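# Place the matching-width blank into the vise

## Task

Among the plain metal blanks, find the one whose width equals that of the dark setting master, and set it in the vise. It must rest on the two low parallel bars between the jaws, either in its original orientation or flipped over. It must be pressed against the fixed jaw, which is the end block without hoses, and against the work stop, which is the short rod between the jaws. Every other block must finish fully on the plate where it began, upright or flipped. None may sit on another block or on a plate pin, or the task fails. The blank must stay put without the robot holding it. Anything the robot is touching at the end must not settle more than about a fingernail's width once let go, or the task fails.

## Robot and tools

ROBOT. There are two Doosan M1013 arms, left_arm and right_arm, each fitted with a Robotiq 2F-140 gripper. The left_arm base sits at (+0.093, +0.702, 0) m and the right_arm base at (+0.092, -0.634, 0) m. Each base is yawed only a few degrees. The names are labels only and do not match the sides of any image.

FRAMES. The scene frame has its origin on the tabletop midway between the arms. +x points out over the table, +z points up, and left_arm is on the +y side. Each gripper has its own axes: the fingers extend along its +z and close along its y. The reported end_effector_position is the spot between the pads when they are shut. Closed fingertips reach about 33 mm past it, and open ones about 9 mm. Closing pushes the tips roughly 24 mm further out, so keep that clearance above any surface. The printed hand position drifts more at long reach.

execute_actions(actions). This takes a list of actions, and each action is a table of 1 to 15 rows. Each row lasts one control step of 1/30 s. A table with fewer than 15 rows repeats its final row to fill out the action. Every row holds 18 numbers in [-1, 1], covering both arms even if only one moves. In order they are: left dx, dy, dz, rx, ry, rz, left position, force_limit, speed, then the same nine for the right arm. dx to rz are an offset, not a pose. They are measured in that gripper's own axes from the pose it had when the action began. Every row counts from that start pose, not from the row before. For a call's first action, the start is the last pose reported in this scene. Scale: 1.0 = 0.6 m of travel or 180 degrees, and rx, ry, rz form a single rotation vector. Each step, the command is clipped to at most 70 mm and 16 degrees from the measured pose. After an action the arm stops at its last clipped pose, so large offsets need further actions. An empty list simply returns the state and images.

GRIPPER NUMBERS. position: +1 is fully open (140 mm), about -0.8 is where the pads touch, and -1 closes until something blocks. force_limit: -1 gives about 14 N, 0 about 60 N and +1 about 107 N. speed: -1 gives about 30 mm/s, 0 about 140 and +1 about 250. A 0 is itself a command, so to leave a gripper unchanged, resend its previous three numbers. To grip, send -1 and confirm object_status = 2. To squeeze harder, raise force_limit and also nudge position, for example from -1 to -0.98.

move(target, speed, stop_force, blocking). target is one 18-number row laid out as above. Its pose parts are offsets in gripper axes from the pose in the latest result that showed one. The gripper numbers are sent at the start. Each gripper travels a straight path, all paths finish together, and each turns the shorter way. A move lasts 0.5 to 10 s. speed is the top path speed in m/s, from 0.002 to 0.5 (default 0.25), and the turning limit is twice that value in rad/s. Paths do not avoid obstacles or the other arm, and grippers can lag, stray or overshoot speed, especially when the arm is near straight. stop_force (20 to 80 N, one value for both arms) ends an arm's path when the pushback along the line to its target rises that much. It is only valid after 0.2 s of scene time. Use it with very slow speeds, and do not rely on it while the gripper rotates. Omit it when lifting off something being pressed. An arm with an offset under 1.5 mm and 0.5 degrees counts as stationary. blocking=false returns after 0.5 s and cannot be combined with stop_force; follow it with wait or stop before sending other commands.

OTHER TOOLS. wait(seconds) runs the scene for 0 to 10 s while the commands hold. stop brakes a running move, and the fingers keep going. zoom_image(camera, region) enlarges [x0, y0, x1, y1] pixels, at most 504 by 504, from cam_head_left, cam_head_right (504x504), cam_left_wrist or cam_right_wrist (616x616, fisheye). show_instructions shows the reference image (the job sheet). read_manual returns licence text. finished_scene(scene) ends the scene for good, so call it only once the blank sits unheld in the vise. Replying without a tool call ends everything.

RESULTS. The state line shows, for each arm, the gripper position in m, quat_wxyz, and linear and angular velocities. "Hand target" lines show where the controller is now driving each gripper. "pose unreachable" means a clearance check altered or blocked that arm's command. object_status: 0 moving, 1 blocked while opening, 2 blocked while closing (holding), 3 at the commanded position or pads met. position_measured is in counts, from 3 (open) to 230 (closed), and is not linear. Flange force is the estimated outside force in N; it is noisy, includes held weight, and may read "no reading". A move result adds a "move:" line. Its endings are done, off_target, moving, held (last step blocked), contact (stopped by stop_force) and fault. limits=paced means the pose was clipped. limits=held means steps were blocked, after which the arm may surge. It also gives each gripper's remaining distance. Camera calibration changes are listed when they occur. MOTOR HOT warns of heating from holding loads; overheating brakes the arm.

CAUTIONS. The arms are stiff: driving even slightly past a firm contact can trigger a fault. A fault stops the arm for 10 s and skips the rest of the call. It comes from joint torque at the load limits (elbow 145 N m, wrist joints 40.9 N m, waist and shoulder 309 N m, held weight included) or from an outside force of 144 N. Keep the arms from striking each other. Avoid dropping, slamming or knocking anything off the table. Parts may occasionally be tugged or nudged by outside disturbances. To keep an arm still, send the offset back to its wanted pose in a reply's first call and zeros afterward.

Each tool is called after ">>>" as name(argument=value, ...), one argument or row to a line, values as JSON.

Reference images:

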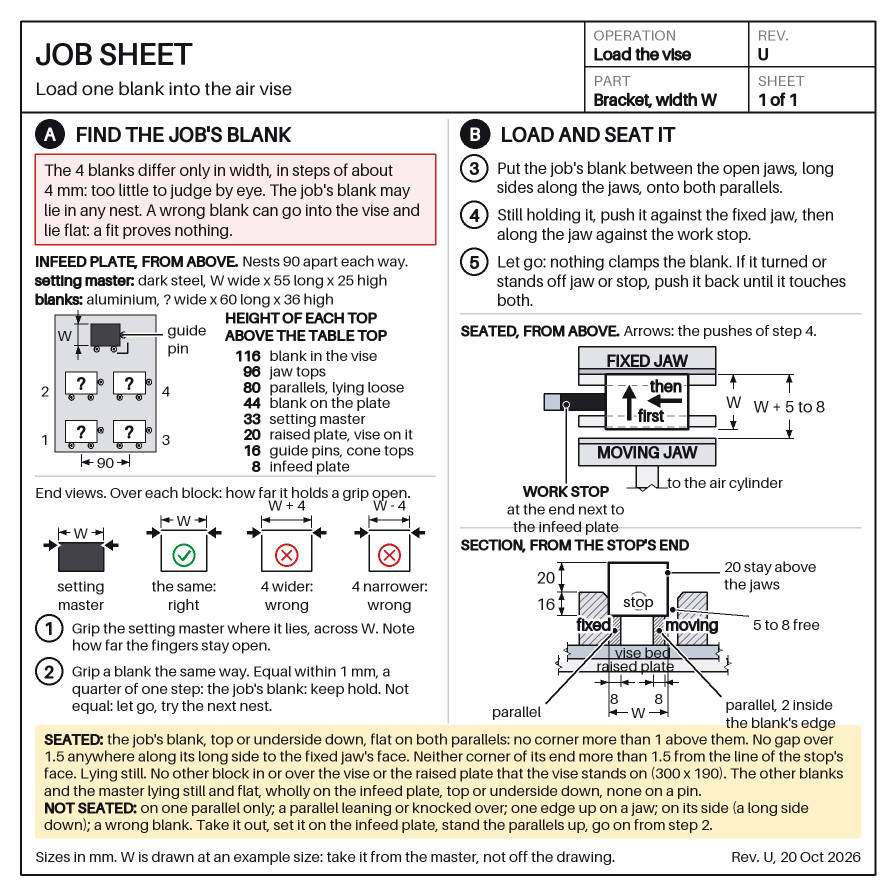

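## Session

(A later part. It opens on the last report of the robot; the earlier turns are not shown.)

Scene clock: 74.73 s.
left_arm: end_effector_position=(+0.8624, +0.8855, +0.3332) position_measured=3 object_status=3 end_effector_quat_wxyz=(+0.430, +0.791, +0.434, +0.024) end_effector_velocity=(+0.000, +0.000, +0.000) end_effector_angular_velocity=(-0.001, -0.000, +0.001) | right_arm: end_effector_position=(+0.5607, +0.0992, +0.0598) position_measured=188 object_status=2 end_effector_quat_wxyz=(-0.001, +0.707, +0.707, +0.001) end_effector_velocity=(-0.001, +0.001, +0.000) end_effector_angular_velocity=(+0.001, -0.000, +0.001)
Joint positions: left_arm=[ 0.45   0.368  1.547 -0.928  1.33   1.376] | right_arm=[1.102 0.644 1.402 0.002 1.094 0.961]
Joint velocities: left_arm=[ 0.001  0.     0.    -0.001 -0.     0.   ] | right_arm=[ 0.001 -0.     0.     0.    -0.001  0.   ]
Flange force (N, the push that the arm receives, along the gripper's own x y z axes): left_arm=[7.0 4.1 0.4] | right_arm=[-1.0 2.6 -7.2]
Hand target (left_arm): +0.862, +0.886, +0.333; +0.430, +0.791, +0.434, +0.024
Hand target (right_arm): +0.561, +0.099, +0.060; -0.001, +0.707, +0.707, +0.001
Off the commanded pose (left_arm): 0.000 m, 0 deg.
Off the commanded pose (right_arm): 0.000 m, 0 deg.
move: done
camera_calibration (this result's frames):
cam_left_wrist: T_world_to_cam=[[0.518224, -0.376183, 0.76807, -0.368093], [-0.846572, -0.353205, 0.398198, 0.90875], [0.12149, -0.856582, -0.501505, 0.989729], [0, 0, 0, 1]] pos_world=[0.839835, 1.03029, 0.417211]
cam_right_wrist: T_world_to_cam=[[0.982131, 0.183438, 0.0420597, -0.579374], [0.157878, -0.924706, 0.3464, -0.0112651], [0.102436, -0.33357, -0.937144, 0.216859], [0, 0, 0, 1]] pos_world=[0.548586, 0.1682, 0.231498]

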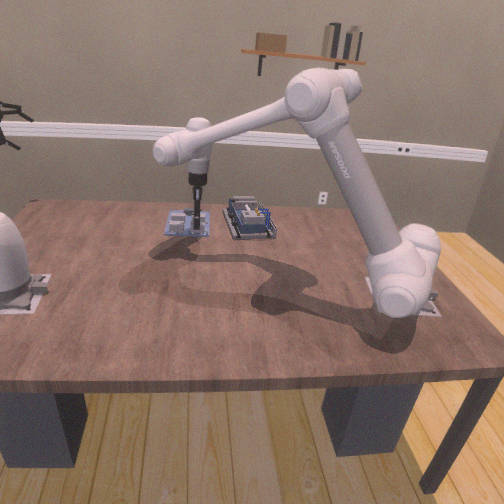

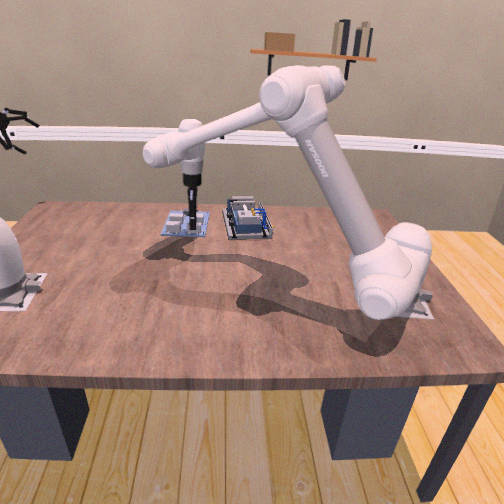

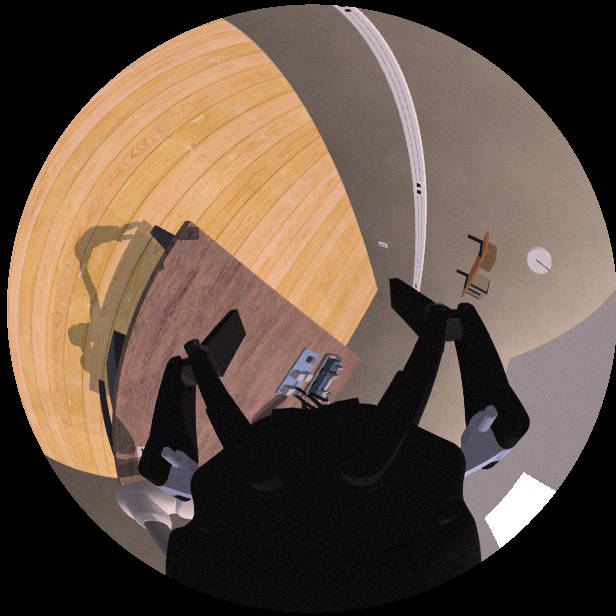

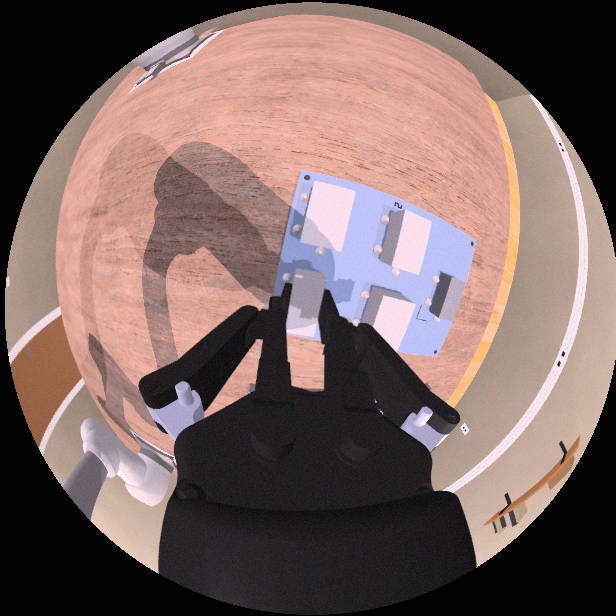

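>>> execute_actions(
  actions=[
    [[0,0,0,0,0,0,1,0,0,0,0,0,0,0,0,-0.4,0,0],[0,0,0,0,0,0,1,0,0,0,0,0,0,0,0,-0.4,0,0],[0,0,0,0,0,0,1,0,0,0,0,0,0,0,0,-0.4,0,0],[0,0,0,0,0,0,1,0,0,0,0,0,0,0,0,-0.4,0,0],[0,0,0,0,0,0,1,0,0,0,0,-0.002,0,0,0,-0.4,0,0],[0,0,0,0,0,0,1,0,0,0,0,-0.004,0,0,0,-0.4,0,0]],
    [[0,0,0,0,0,0,1,0,0,0,0,0,0,0,0,-1,0.3,-0.5]],
  ],
)

>>> move(
  target=[0,0,0,0,0,0,1,0,0,0,0,-0.22,0,0,0,-1,0.3,-0.5],
  speed=0.2,
)

>>> move(
  target=[0,0,0,0,0,0,1,0,0,-0.374,0.289,0,0,0,-0.039,-1,0.3,-0.5],
  speed=0.25,
)

>>> zoom_image(
  camera="cam_right_wrist",
  region=[200, 180, 440, 380],
)

Scene clock: 91.23 s.
left_arm: end_effector_position=(+0.8624, +0.8855, +0.3332) position_measured=3 object_status=3 end_effector_quat_wxyz=(+0.430, +0.791, +0.434, +0.024) end_effector_velocity=(+0.000, +0.000, -0.001) end_effector_angular_velocity=(+0.000, +0.001, +0.000) | right_arm: end_effector_position=(+0.5607, +0.0992, +0.0622) position_measured=191 object_status=0 end_effector_quat_wxyz=(-0.001, +0.707, +0.707, +0.001) end_effector_velocity=(-0.001, +0.000, +0.001) end_effector_angular_velocity=(-0.000, +0.000, +0.001)
Joint positions: left_arm=[ 0.45   0.368  1.547 -0.928  1.33   1.376] | right_arm=[1.102 0.643 1.4   0.002 1.098 0.961]
Joint velocities: left_arm=[ 0.     0.001  0.     0.    -0.001  0.001] | right_arm=[ 0.001 -0.001  0.    -0.     0.001 -0.   ]
Flange force (N, the push that the arm receives, along the gripper's own x y z axes): left_arm=[8.5 3.7 1.1] | right_arm=[-3.1 -0.4 -11.1]
Flange force at the end of the 1st action (N, along the gripper's axes at the end of the call): left_arm=[6.1 2.7 0.7] | right_arm=[2.1 4.9 0.7]
Hand target (left_arm): +0.862, +0.886, +0.333; +0.430, +0.791, +0.434, +0.024
Hand target (right_arm): +0.561, +0.099, +0.062; -0.001, +0.707, +0.707, +0.000
Off the commanded pose (left_arm): 0.000 m, 0 deg.
Off the commanded pose (right_arm): 0.000 m, 0 deg.
camera_calibration (this result's frames):
cam_left_wrist: T_world_to_cam=[[0.518223, -0.376183, 0.76807, -0.368092], [-0.846572, -0.353204, 0.398198, 0.90875], [0.12149, -0.856582, -0.501505, 0.989729], [0, 0, 0, 1]] pos_world=[0.839835, 1.03029, 0.417212]
cam_right_wrist: T_world_to_cam=[[0.982127, 0.183459, 0.0420659, -0.579509], [0.157893, -0.924693, 0.346429, -0.0120809], [0.102454, -0.333596, -0.937132, 0.219082], [0, 0, 0, 1]] pos_world=[0.548613, 0.16823, 0.233871]

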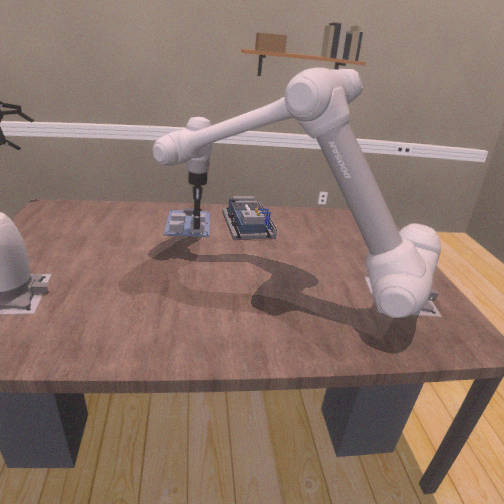

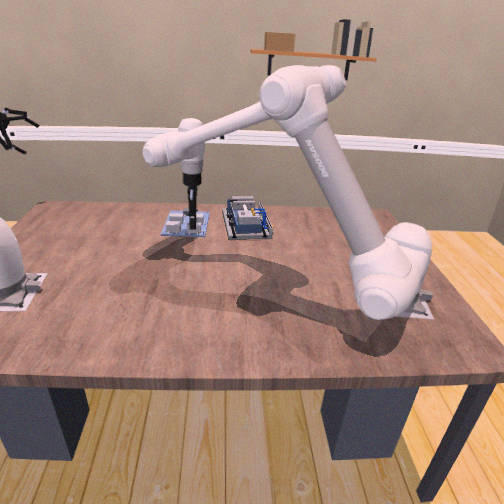

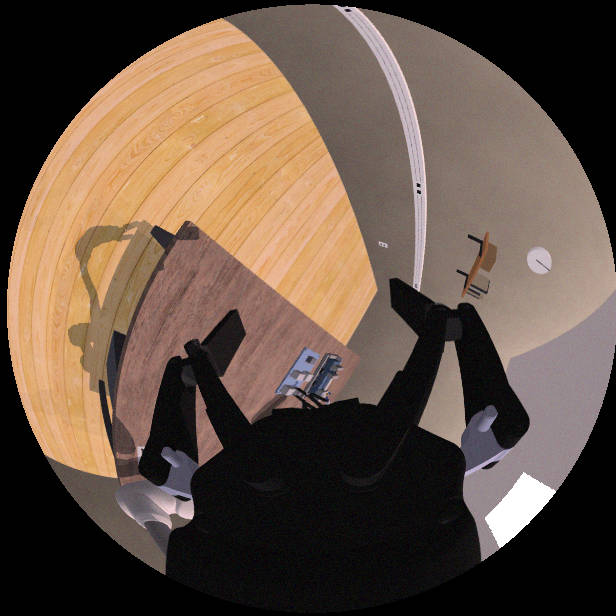

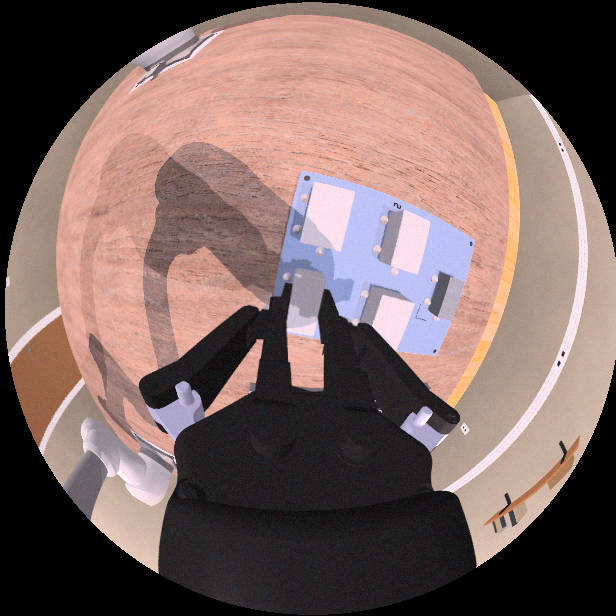

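Scene clock: 92.23 s.
left_arm: end_effector_position=(+0.8624, +0.8855, +0.3332) position_measured=3 object_status=3 end_effector_quat_wxyz=(+0.430, +0.791, +0.434, +0.024) end_effector_velocity=(-0.000, +0.001, -0.001) end_effector_angular_velocity=(-0.000, +0.001, +0.001) | right_arm: end_effector_position=(+0.5609, +0.0990, +0.1945) position_measured=191 object_status=2 end_effector_quat_wxyz=(-0.001, +0.707, +0.707, +0.001) end_effector_velocity=(-0.002, +0.000, -0.001) end_effector_angular_velocity=(-0.001, +0.001, +0.001)
Joint positions: left_arm=[ 0.45   0.368  1.547 -0.928  1.33   1.376] | right_arm=[1.102 0.563 1.279 0.002 1.298 0.962]
Joint velocities: left_arm=[ 0.001  0.001  0.     0.     0.    -0.001] | right_arm=[0.002 0.    0.001 0.    0.001 0.   ]
Flange force (N, the push that the arm receives, along the gripper's own x y z axes): left_arm=[7.8 2.2 0.3] | right_arm=[-2.9 4.2 1.4]
Hand target (left_arm): +0.862, +0.886, +0.333; +0.430, +0.791, +0.434, +0.024
Hand target (right_arm): +0.561, +0.099, +0.194; -0.001, +0.707, +0.707, +0.001
Off the commanded pose (left_arm): 0.000 m, 0 deg.
Off the commanded pose (right_arm): 0.000 m, 0 deg.
move: done
camera_calibration (this result's frames):
cam_left_wrist: T_world_to_cam=[[0.518223, -0.376183, 0.76807, -0.368092], [-0.846572, -0.353205, 0.398198, 0.90875], [0.12149, -0.856582, -0.501505, 0.989729], [0, 0, 0, 1]] pos_world=[0.839835, 1.03029, 0.417212]
cam_right_wrist: T_world_to_cam=[[0.982119, 0.183448, 0.0423073, -0.585273], [0.157818, -0.924763, 0.346275, -0.0580546], [0.102648, -0.333407, -0.937178, 0.342852], [0, 0, 0, 1]] pos_world=[0.548776, 0.167989, 0.366177]

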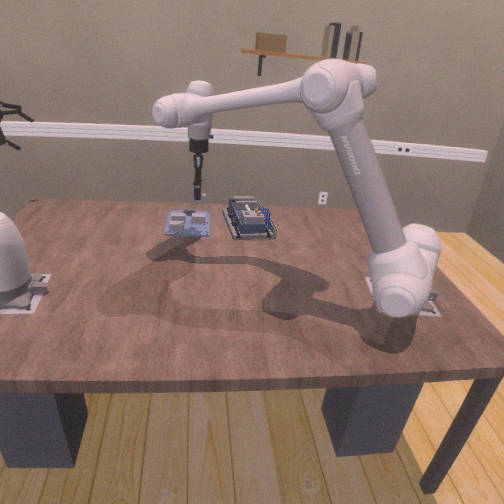

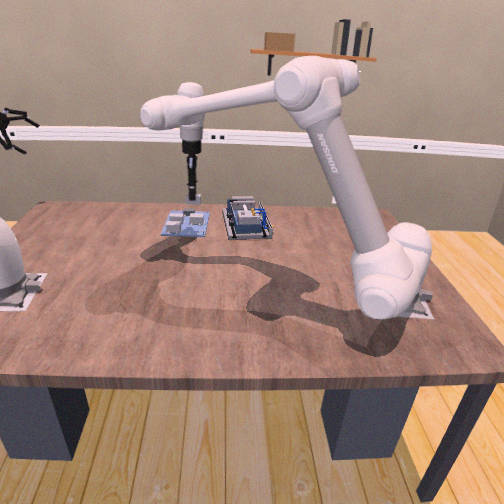

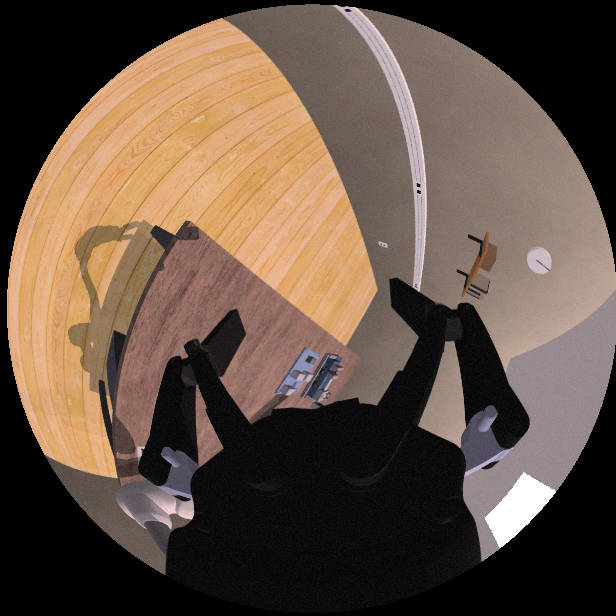

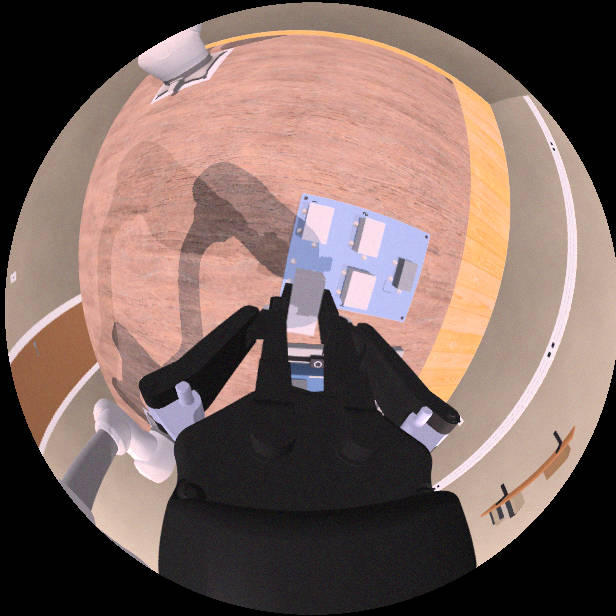

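Scene clock: 93.73 s.
left_arm: end_effector_position=(+0.8624, +0.8855, +0.3332) position_measured=3 object_status=3 end_effector_quat_wxyz=(+0.430, +0.791, +0.434, +0.024) end_effector_velocity=(+0.000, +0.001, -0.000) end_effector_angular_velocity=(-0.001, -0.000, +0.002) | right_arm: end_effector_position=(+0.7347, -0.1255, +0.1940) position_measured=191 object_status=2 end_effector_quat_wxyz=(-0.001, +0.663, +0.749, +0.001) end_effector_velocity=(+0.002, +0.001, +0.001) end_effector_angular_velocity=(+0.003, -0.002, +0.000)
Joint positions: left_arm=[ 0.45   0.368  1.547 -0.928  1.33   1.376] | right_arm=[0.767 0.483 1.406 0.002 1.251 0.504]
Joint velocities: left_arm=[ 0.001  0.001 -0.    -0.001 -0.    -0.   ] | right_arm=[-0.     0.001 -0.004  0.001 -0.001 -0.001]
Flange force (N, the push that the arm receives, along the gripper's own x y z axes): left_arm=[8.6 3.8 1.2] | right_arm=[2.6 10.9 0.4]
Hand target (left_arm): +0.862, +0.886, +0.333; +0.430, +0.791, +0.434, +0.024
Hand target (right_arm): +0.735, -0.125, +0.194; -0.001, +0.663, +0.749, +0.001
Off the commanded pose (left_arm): 0.000 m, 0 deg.
Off the commanded pose (right_arm): 0.001 m, 0 deg.
move: done
camera_calibration (this result's frames):
cam_left_wrist: T_world_to_cam=[[0.518223, -0.376183, 0.76807, -0.368093], [-0.846572, -0.353205, 0.398198, 0.90875], [0.12149, -0.856582, -0.501505, 0.989729], [0, 0, 0, 1]] pos_world=[0.839835, 1.03029, 0.417212]
cam_right_wrist: T_world_to_cam=[[0.952312, 0.302101, 0.0428506, -0.677988], [0.269439, -0.898506, 0.346541, -0.371727], [0.143192, -0.31847, -0.937056, 0.221787], [0, 0, 0, 1]] pos_world=[0.714056, -0.0585458, 0.365697]

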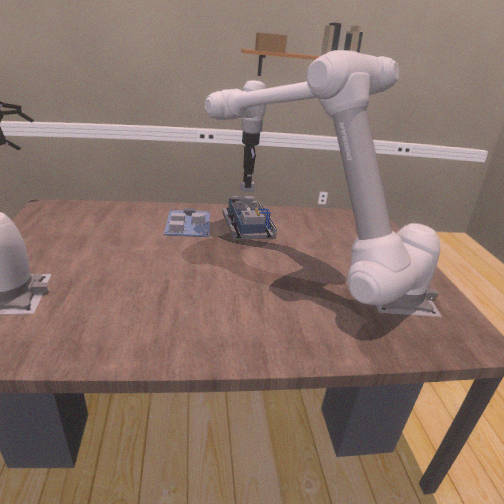

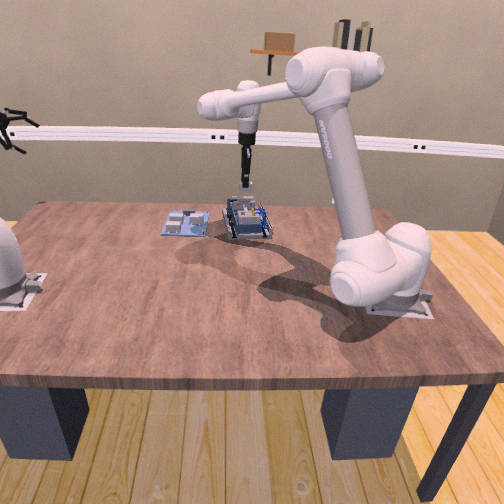

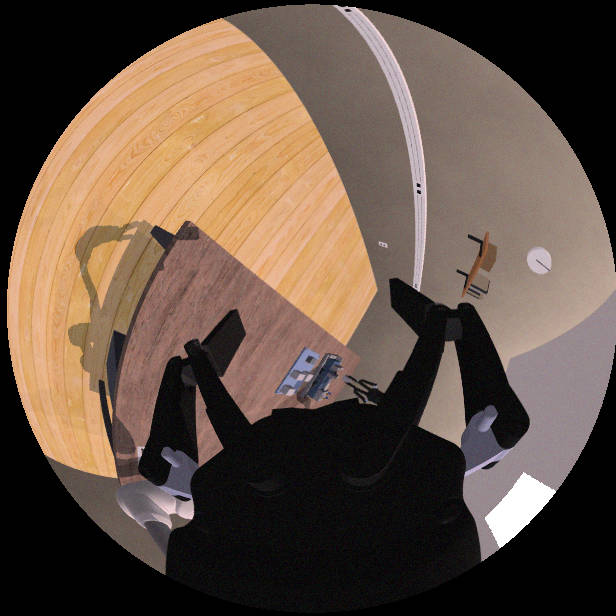

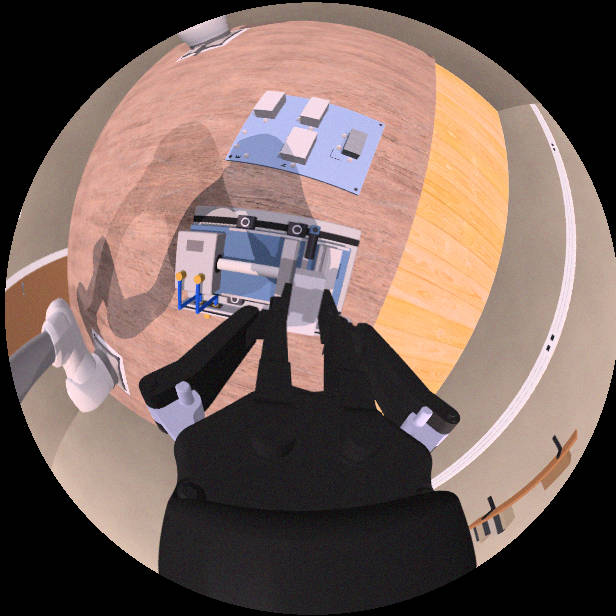

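Region (200, 180, 440, 380) of cam_right_wrist's 616x616 image, scaled by 2.100, with more detail than that image has.

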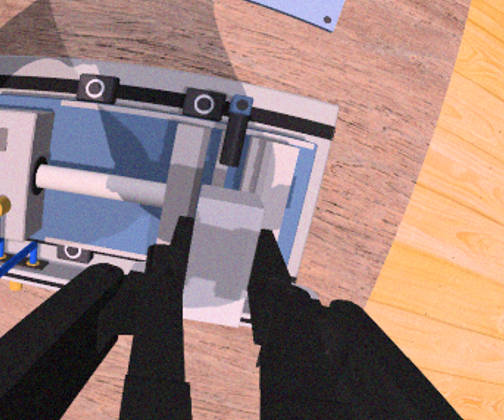

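>>> move(
  target=[0,0,0,0,0,0,1,0,0,0,0,0.057,0,0,0,-1,0.3,-0.5],
  speed=0.08,
)

>>> zoom_image(
  camera="cam_right_wrist",
  region=[250, 200, 380, 350],
)

>>> zoom_image(
  camera="cam_head_left",
  region=[210, 165, 290, 225],
)

Scene clock: 99.77 s.
left_arm: end_effector_position=(+0.8624, +0.8855, +0.3332) position_measured=3 object_status=3 end_effector_quat_wxyz=(+0.430, +0.791, +0.434, +0.024) end_effector_velocity=(+0.000, -0.001, -0.000) end_effector_angular_velocity=(-0.000, -0.000, -0.000) | right_arm: end_effector_position=(+0.7346, -0.1254, +0.1597) position_measured=191 object_status=2 end_effector_quat_wxyz=(-0.001, +0.663, +0.749, +0.001) end_effector_velocity=(+0.001, +0.001, -0.000) end_effector_angular_velocity=(+0.000, -0.002, +0.001)
Joint positions: left_arm=[ 0.45   0.368  1.547 -0.928  1.33   1.376] | right_arm=[0.767 0.502 1.442 0.002 1.197 0.504]
Joint velocities: left_arm=[-0.001 -0.     0.    -0.    -0.    -0.   ] | right_arm=[ 0.     0.001 -0.001 -0.001 -0.001 -0.   ]
Flange force (N, the push that the arm receives, along the gripper's own x y z axes): left_arm=[8.9 4.0 2.1] | right_arm=[-0.9 5.7 1.0]
Hand target (left_arm): +0.862, +0.886, +0.333; +0.430, +0.791, +0.434, +0.024
Hand target (right_arm): +0.735, -0.125, +0.160; -0.001, +0.663, +0.749, +0.001
Off the commanded pose (left_arm): 0.000 m, 0 deg.
Off the commanded pose (right_arm): 0.000 m, 0 deg.
move: done
camera_calibration (this result's frames):
cam_left_wrist: T_world_to_cam=[[0.518223, -0.376183, 0.76807, -0.368093], [-0.846572, -0.353205, 0.398198, 0.90875], [0.12149, -0.856582, -0.501505, 0.989729], [0, 0, 0, 1]] pos_world=[0.839835, 1.03029, 0.417212]
cam_right_wrist: T_world_to_cam=[[0.952324, 0.302077, 0.0427527, -0.676499], [0.269453, -0.898515, 0.346504, -0.35977], [0.143085, -0.318464, -0.937074, 0.189778], [0, 0, 0, 1]] pos_world=[0.714033, -0.0584665, 0.33142]

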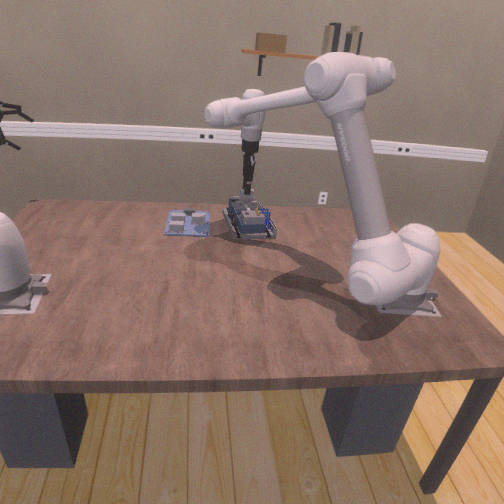

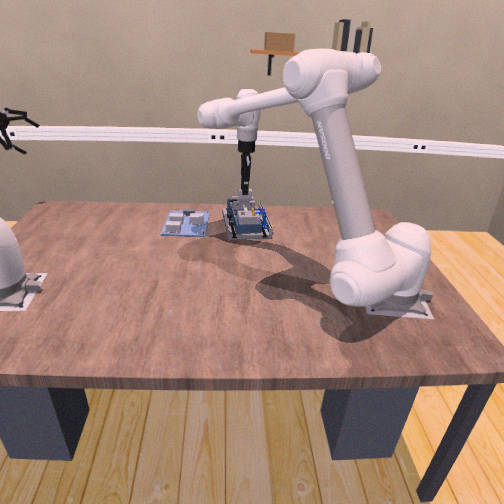

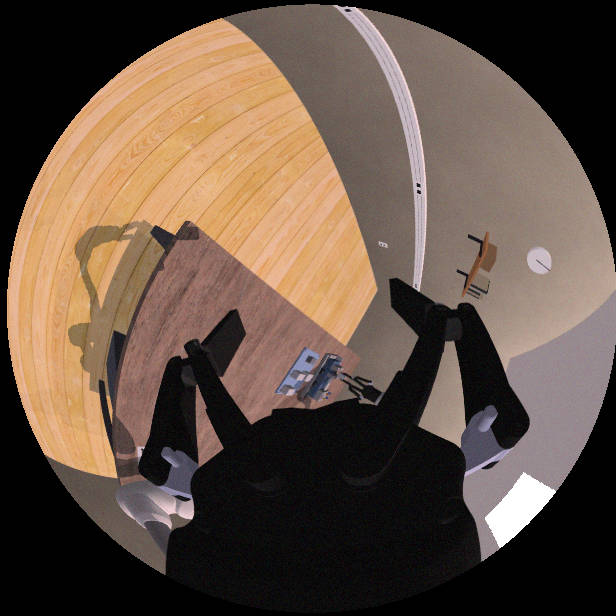

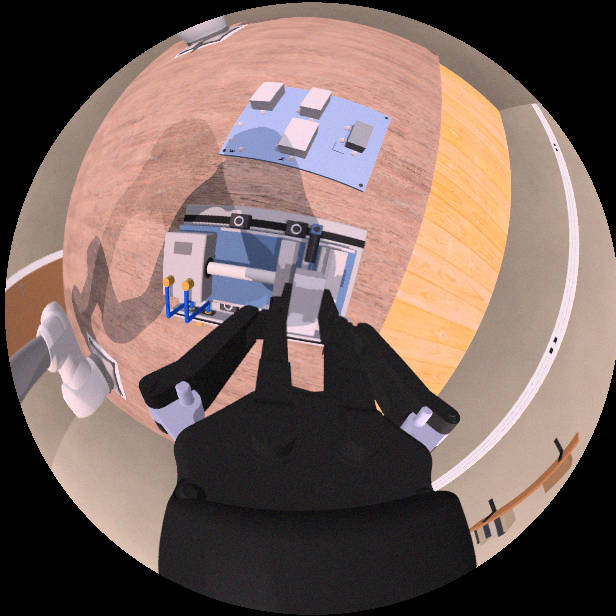

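Region (250, 200, 380, 350) of cam_right_wrist's 616x616 image, scaled by 3.360, with more detail than that image has; it fills the left 437 columns of this view, and the rest is white.

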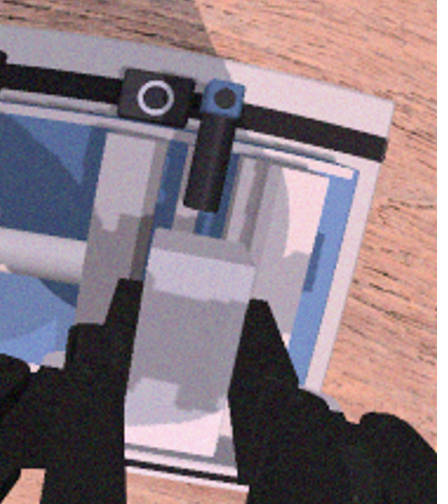

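Region (210, 165, 290, 225) of cam_head_left's 504x504 image, scaled by 6.300, with more detail than that image has; it fills the top 378 rows of this view, and the rest is white.

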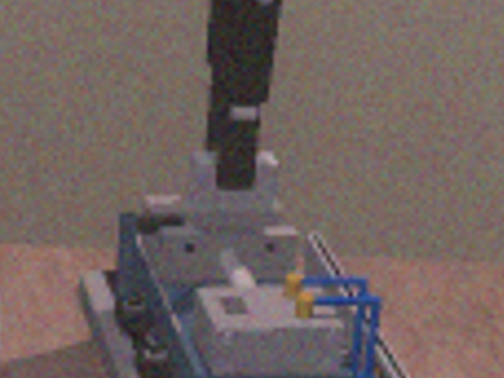

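>>> move(
  target=[0,0,0,0,0,0,1,0,0,0,0.001,0.013,0,0,0,-1,0.3,-0.5],
  speed=0.03,
)

>>> zoom_image(
  camera="cam_right_wrist",
  region=[270, 225, 350, 295],
)

Scene clock: 108.90 s.
left_arm: end_effector_position=(+0.8624, +0.8855, +0.3332) position_measured=3 object_status=3 end_effector_quat_wxyz=(+0.430, +0.791, +0.434, +0.024) end_effector_velocity=(+0.000, -0.001, -0.000) end_effector_angular_velocity=(-0.001, +0.000, -0.001) | right_arm: end_effector_position=(+0.7352, -0.1254, +0.1520) position_measured=191 object_status=2 end_effector_quat_wxyz=(-0.001, +0.663, +0.749, +0.001) end_effector_velocity=(-0.000, +0.000, -0.001) end_effector_angular_velocity=(-0.000, +0.001, -0.000)
Joint positions: left_arm=[ 0.45   0.368  1.547 -0.928  1.33   1.376] | right_arm=[0.767 0.507 1.448 0.002 1.185 0.504]
Joint velocities: left_arm=[-0.001  0.    -0.    -0.     0.    -0.001] | right_arm=[ 0.     0.001  0.     0.    -0.     0.   ]
Flange force (N, the push that the arm receives, along the gripper's own x y z axes): left_arm=[8.5 4.0 -0.9] | right_arm=[-1.5 1.7 1.0]
Hand target (left_arm): +0.862, +0.886, +0.333; +0.430, +0.791, +0.434, +0.024
Hand target (right_arm): +0.735, -0.125, +0.152; -0.001, +0.663, +0.749, +0.001
Off the commanded pose (left_arm): 0.000 m, 0 deg.
Off the commanded pose (right_arm): 0.000 m, 0 deg.
move: done
camera_calibration (this result's frames):
cam_right_wrist: T_world_to_cam=[[0.952307, 0.302121, 0.0428163, -0.67675], [0.269466, -0.89849, 0.34656, -0.357185], [0.143173, -0.318494, -0.93705, 0.182362], [0, 0, 0, 1]] pos_world=[0.714614, -0.0583849, 0.323644]

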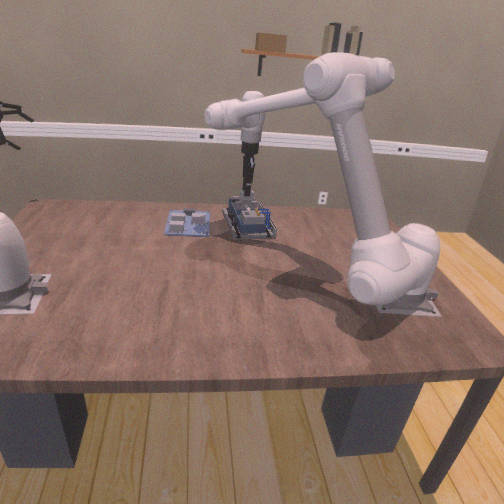

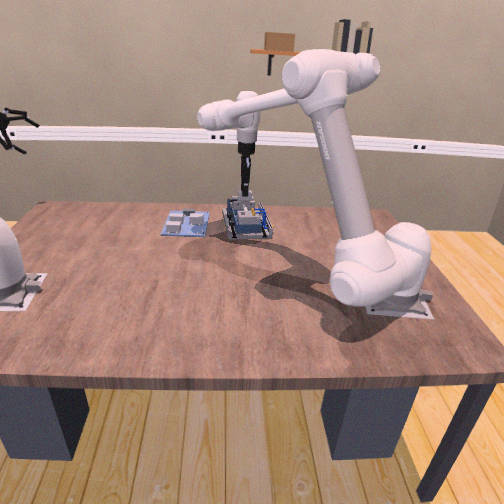

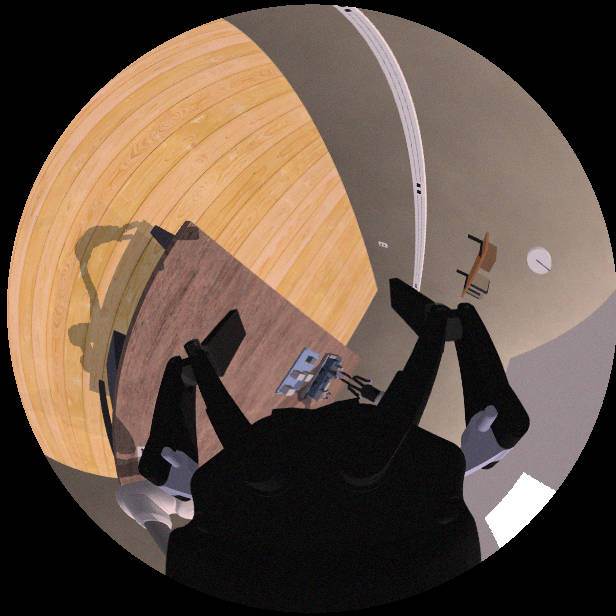

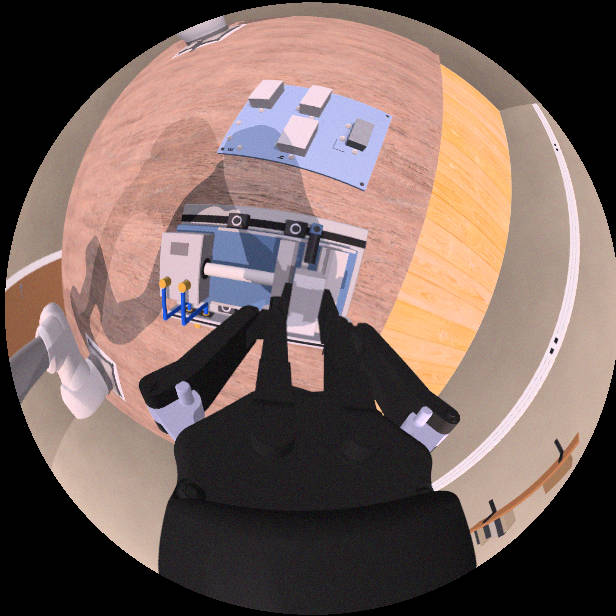

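Region (270, 225, 350, 295) of cam_right_wrist's 616x616 image, scaled by 6.300, with more detail than that image has; it fills the top 441 rows of this view, and the rest is white.

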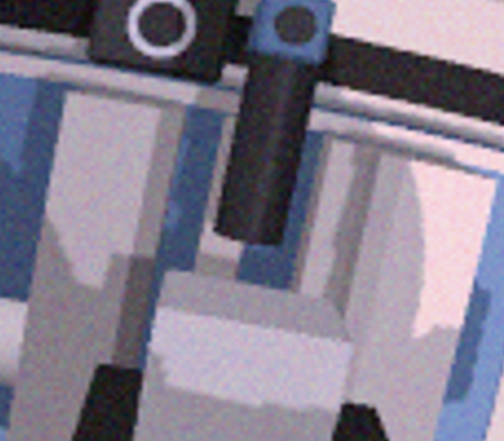

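>>> move(
  target=[0,0,0,0,0,0,1,0,0,0,0.002,0,0,0,0,-1,0.3,-0.5],
  speed=0.02,
)

>>> move(
  target=[0,0,0,0,0,0,1,0,0,0,0,0.023,0,0,0,-1,0.3,-0.5],
  speed=0.008,
  stop_force=20,
)

>>> zoom_image(
  camera="cam_right_wrist",
  region=[270, 225, 350, 295],
)

Scene clock: 117.80 s.
left_arm: end_effector_position=(+0.8624, +0.8855, +0.3332) position_measured=3 object_status=3 end_effector_quat_wxyz=(+0.430, +0.791, +0.434, +0.024) end_effector_velocity=(-0.000, -0.000, +0.000) end_effector_angular_velocity=(-0.001, +0.001, -0.001) | right_arm: end_effector_position=(+0.7364, -0.1252, +0.1520) position_measured=191 object_status=2 end_effector_quat_wxyz=(-0.001, +0.663, +0.749, +0.001) end_effector_velocity=(-0.001, +0.000, -0.000) end_effector_angular_velocity=(-0.001, +0.001, +0.001)
Joint positions: left_arm=[ 0.45   0.368  1.547 -0.928  1.33   1.376] | right_arm=[0.766 0.509 1.446 0.002 1.186 0.503]
Joint velocities: left_arm=[-0.     0.    -0.    -0.     0.001 -0.   ] | right_arm=[ 0.001 -0.     0.001  0.     0.    -0.   ]
Flange force (N, the push that the arm receives, along the gripper's own x y z axes): left_arm=[7.4 3.5 -0.5] | right_arm=[-2.0 4.1 0.3]
Hand target (left_arm): +0.862, +0.886, +0.333; +0.430, +0.791, +0.434, +0.024
Hand target (right_arm): +0.736, -0.125, +0.152; -0.001, +0.663, +0.749, +0.001
Off the commanded pose (left_arm): 0.000 m, 0 deg.
Off the commanded pose (right_arm): 0.000 m, 0 deg.
move: done
camera_calibration (this result's frames):
cam_left_wrist: T_world_to_cam=[[0.518223, -0.376183, 0.76807, -0.368093], [-0.846572, -0.353205, 0.398198, 0.90875], [0.12149, -0.856582, -0.501505, 0.989729], [0, 0, 0, 1]] pos_world=[0.839835, 1.03029, 0.417211]
cam_right_wrist: T_world_to_cam=[[0.952319, 0.302088, 0.0427908, -0.677929], [0.269454, -0.89852, 0.346492, -0.357334], [0.14312, -0.318441, -0.937076, 0.182294], [0, 0, 0, 1]] pos_world=[0.7158, -0.0582277, 0.323646]

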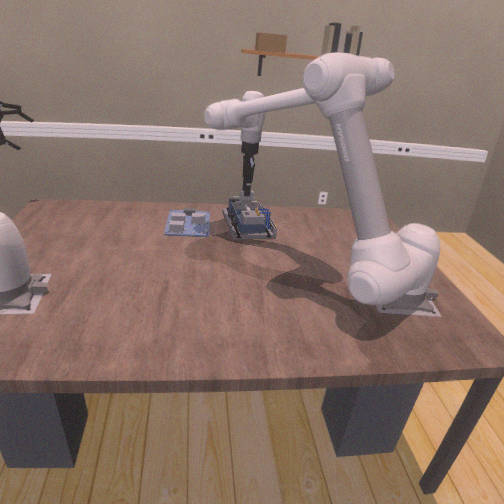

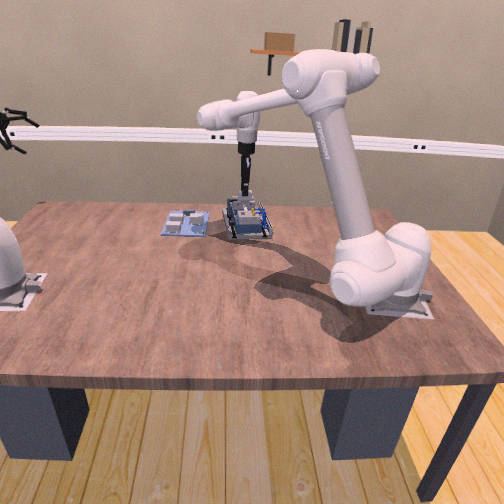

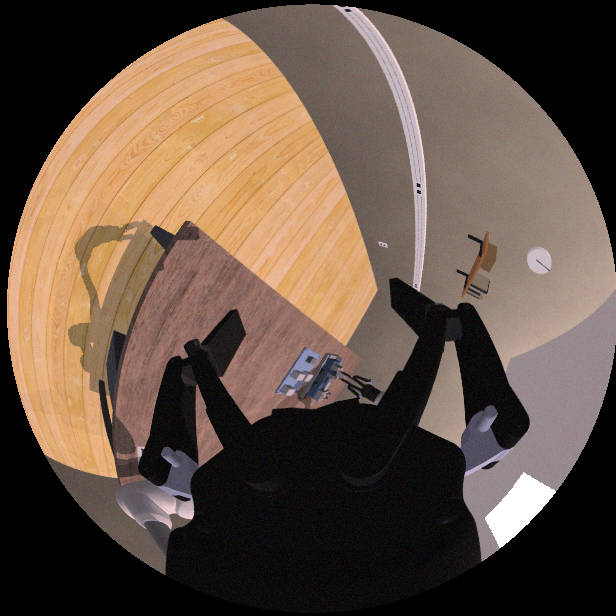

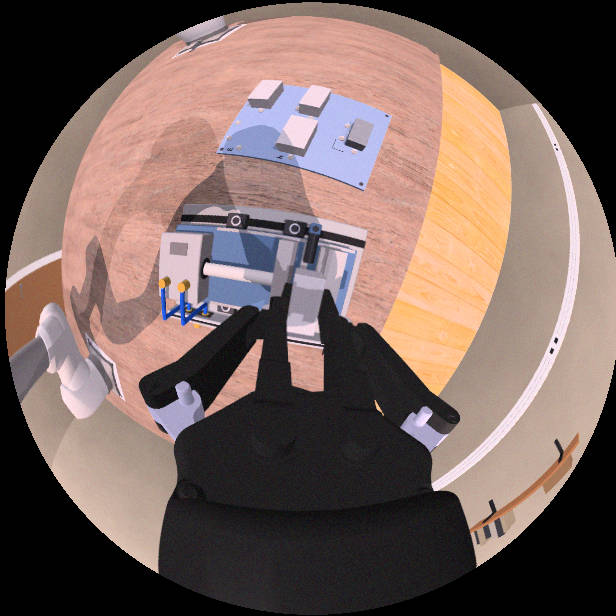

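Scene clock: 119.73 s.
left_arm: end_effector_position=(+0.8624, +0.8855, +0.3332) position_measured=3 object_status=3 end_effector_quat_wxyz=(+0.430, +0.791, +0.434, +0.024) end_effector_velocity=(-0.000, +0.000, +0.000) end_effector_angular_velocity=(+0.001, -0.001, +0.000) | right_arm: end_effector_position=(+0.7364, -0.1252, +0.1381) position_measured=191 object_status=2 end_effector_quat_wxyz=(-0.001, +0.663, +0.749, +0.001) end_effector_velocity=(-0.001, +0.000, -0.001) end_effector_angular_velocity=(-0.001, +0.002, +0.001)
Joint positions: left_arm=[ 0.45   0.368  1.547 -0.928  1.33   1.376] | right_arm=[0.766 0.518 1.459 0.002 1.164 0.503]
Joint velocities: left_arm=[ 0.001 -0.001  0.     0.    -0.     0.   ] | right_arm=[ 0.001  0.001  0.001  0.    -0.    -0.   ]
Flange force (N, the push that the arm receives, along the gripper's own x y z axes): left_arm=[8.9 2.8 1.7] | right_arm=[-2.3 3.2 2.2]
Hand target (left_arm): +0.862, +0.886, +0.333; +0.430, +0.791, +0.434, +0.024
Hand target (right_arm): +0.736, -0.125, +0.138; -0.001, +0.663, +0.749, +0.001
Off the commanded pose (left_arm): 0.000 m, 0 deg.
Off the commanded pose (right_arm): 0.000 m, 0 deg.
move: done
camera_calibration (this result's frames):
cam_left_wrist: T_world_to_cam=[[0.518223, -0.376183, 0.76807, -0.368093], [-0.846572, -0.353205, 0.398198, 0.90875], [0.12149, -0.856582, -0.501505, 0.989729], [0, 0, 0, 1]] pos_world=[0.839835, 1.03029, 0.417212]
cam_right_wrist: T_world_to_cam=[[0.952327, 0.302065, 0.0427843, -0.677349], [0.269431, -0.898519, 0.346512, -0.352538], [0.143112, -0.318465, -0.937069, 0.169348], [0, 0, 0, 1]] pos_world=[0.715807, -0.058227, 0.309829]

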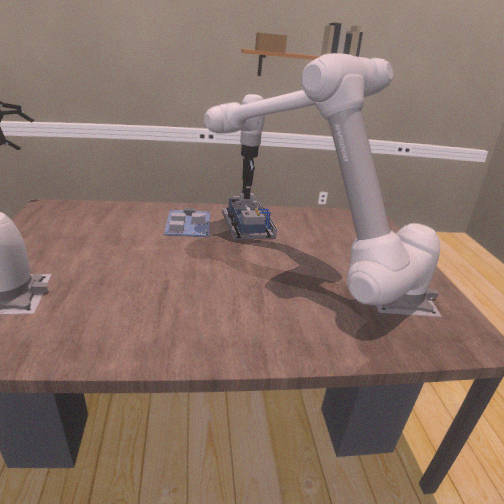

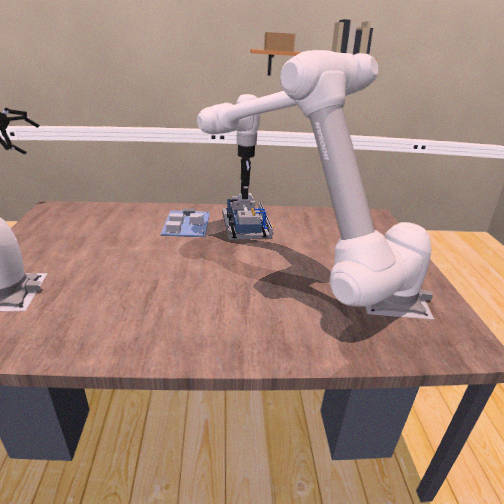

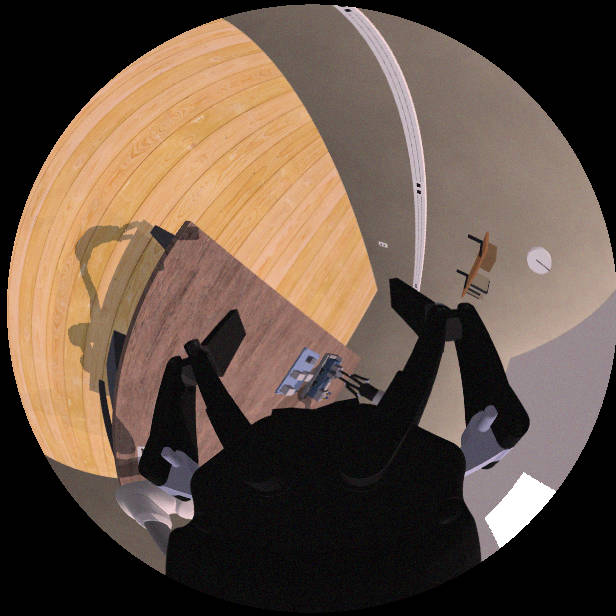

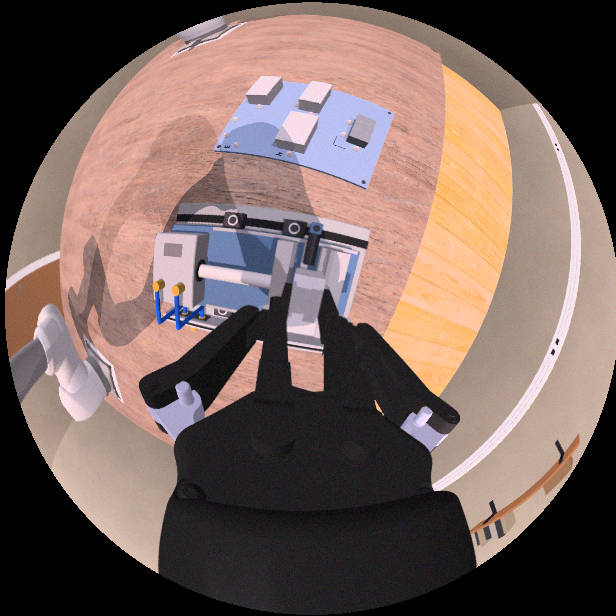

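Region (270, 225, 350, 295) of cam_right_wrist's 616x616 image, scaled by 6.300, with more detail than that image has; it fills the top 441 rows of this view, and the rest is white.

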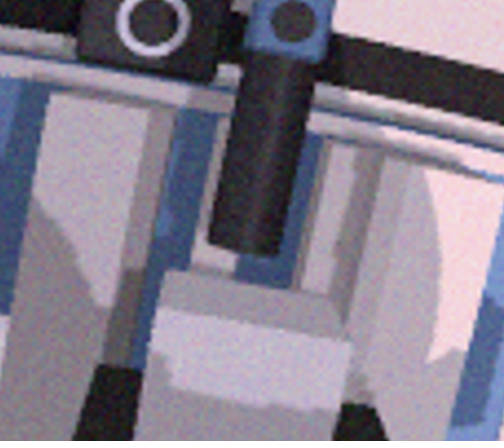

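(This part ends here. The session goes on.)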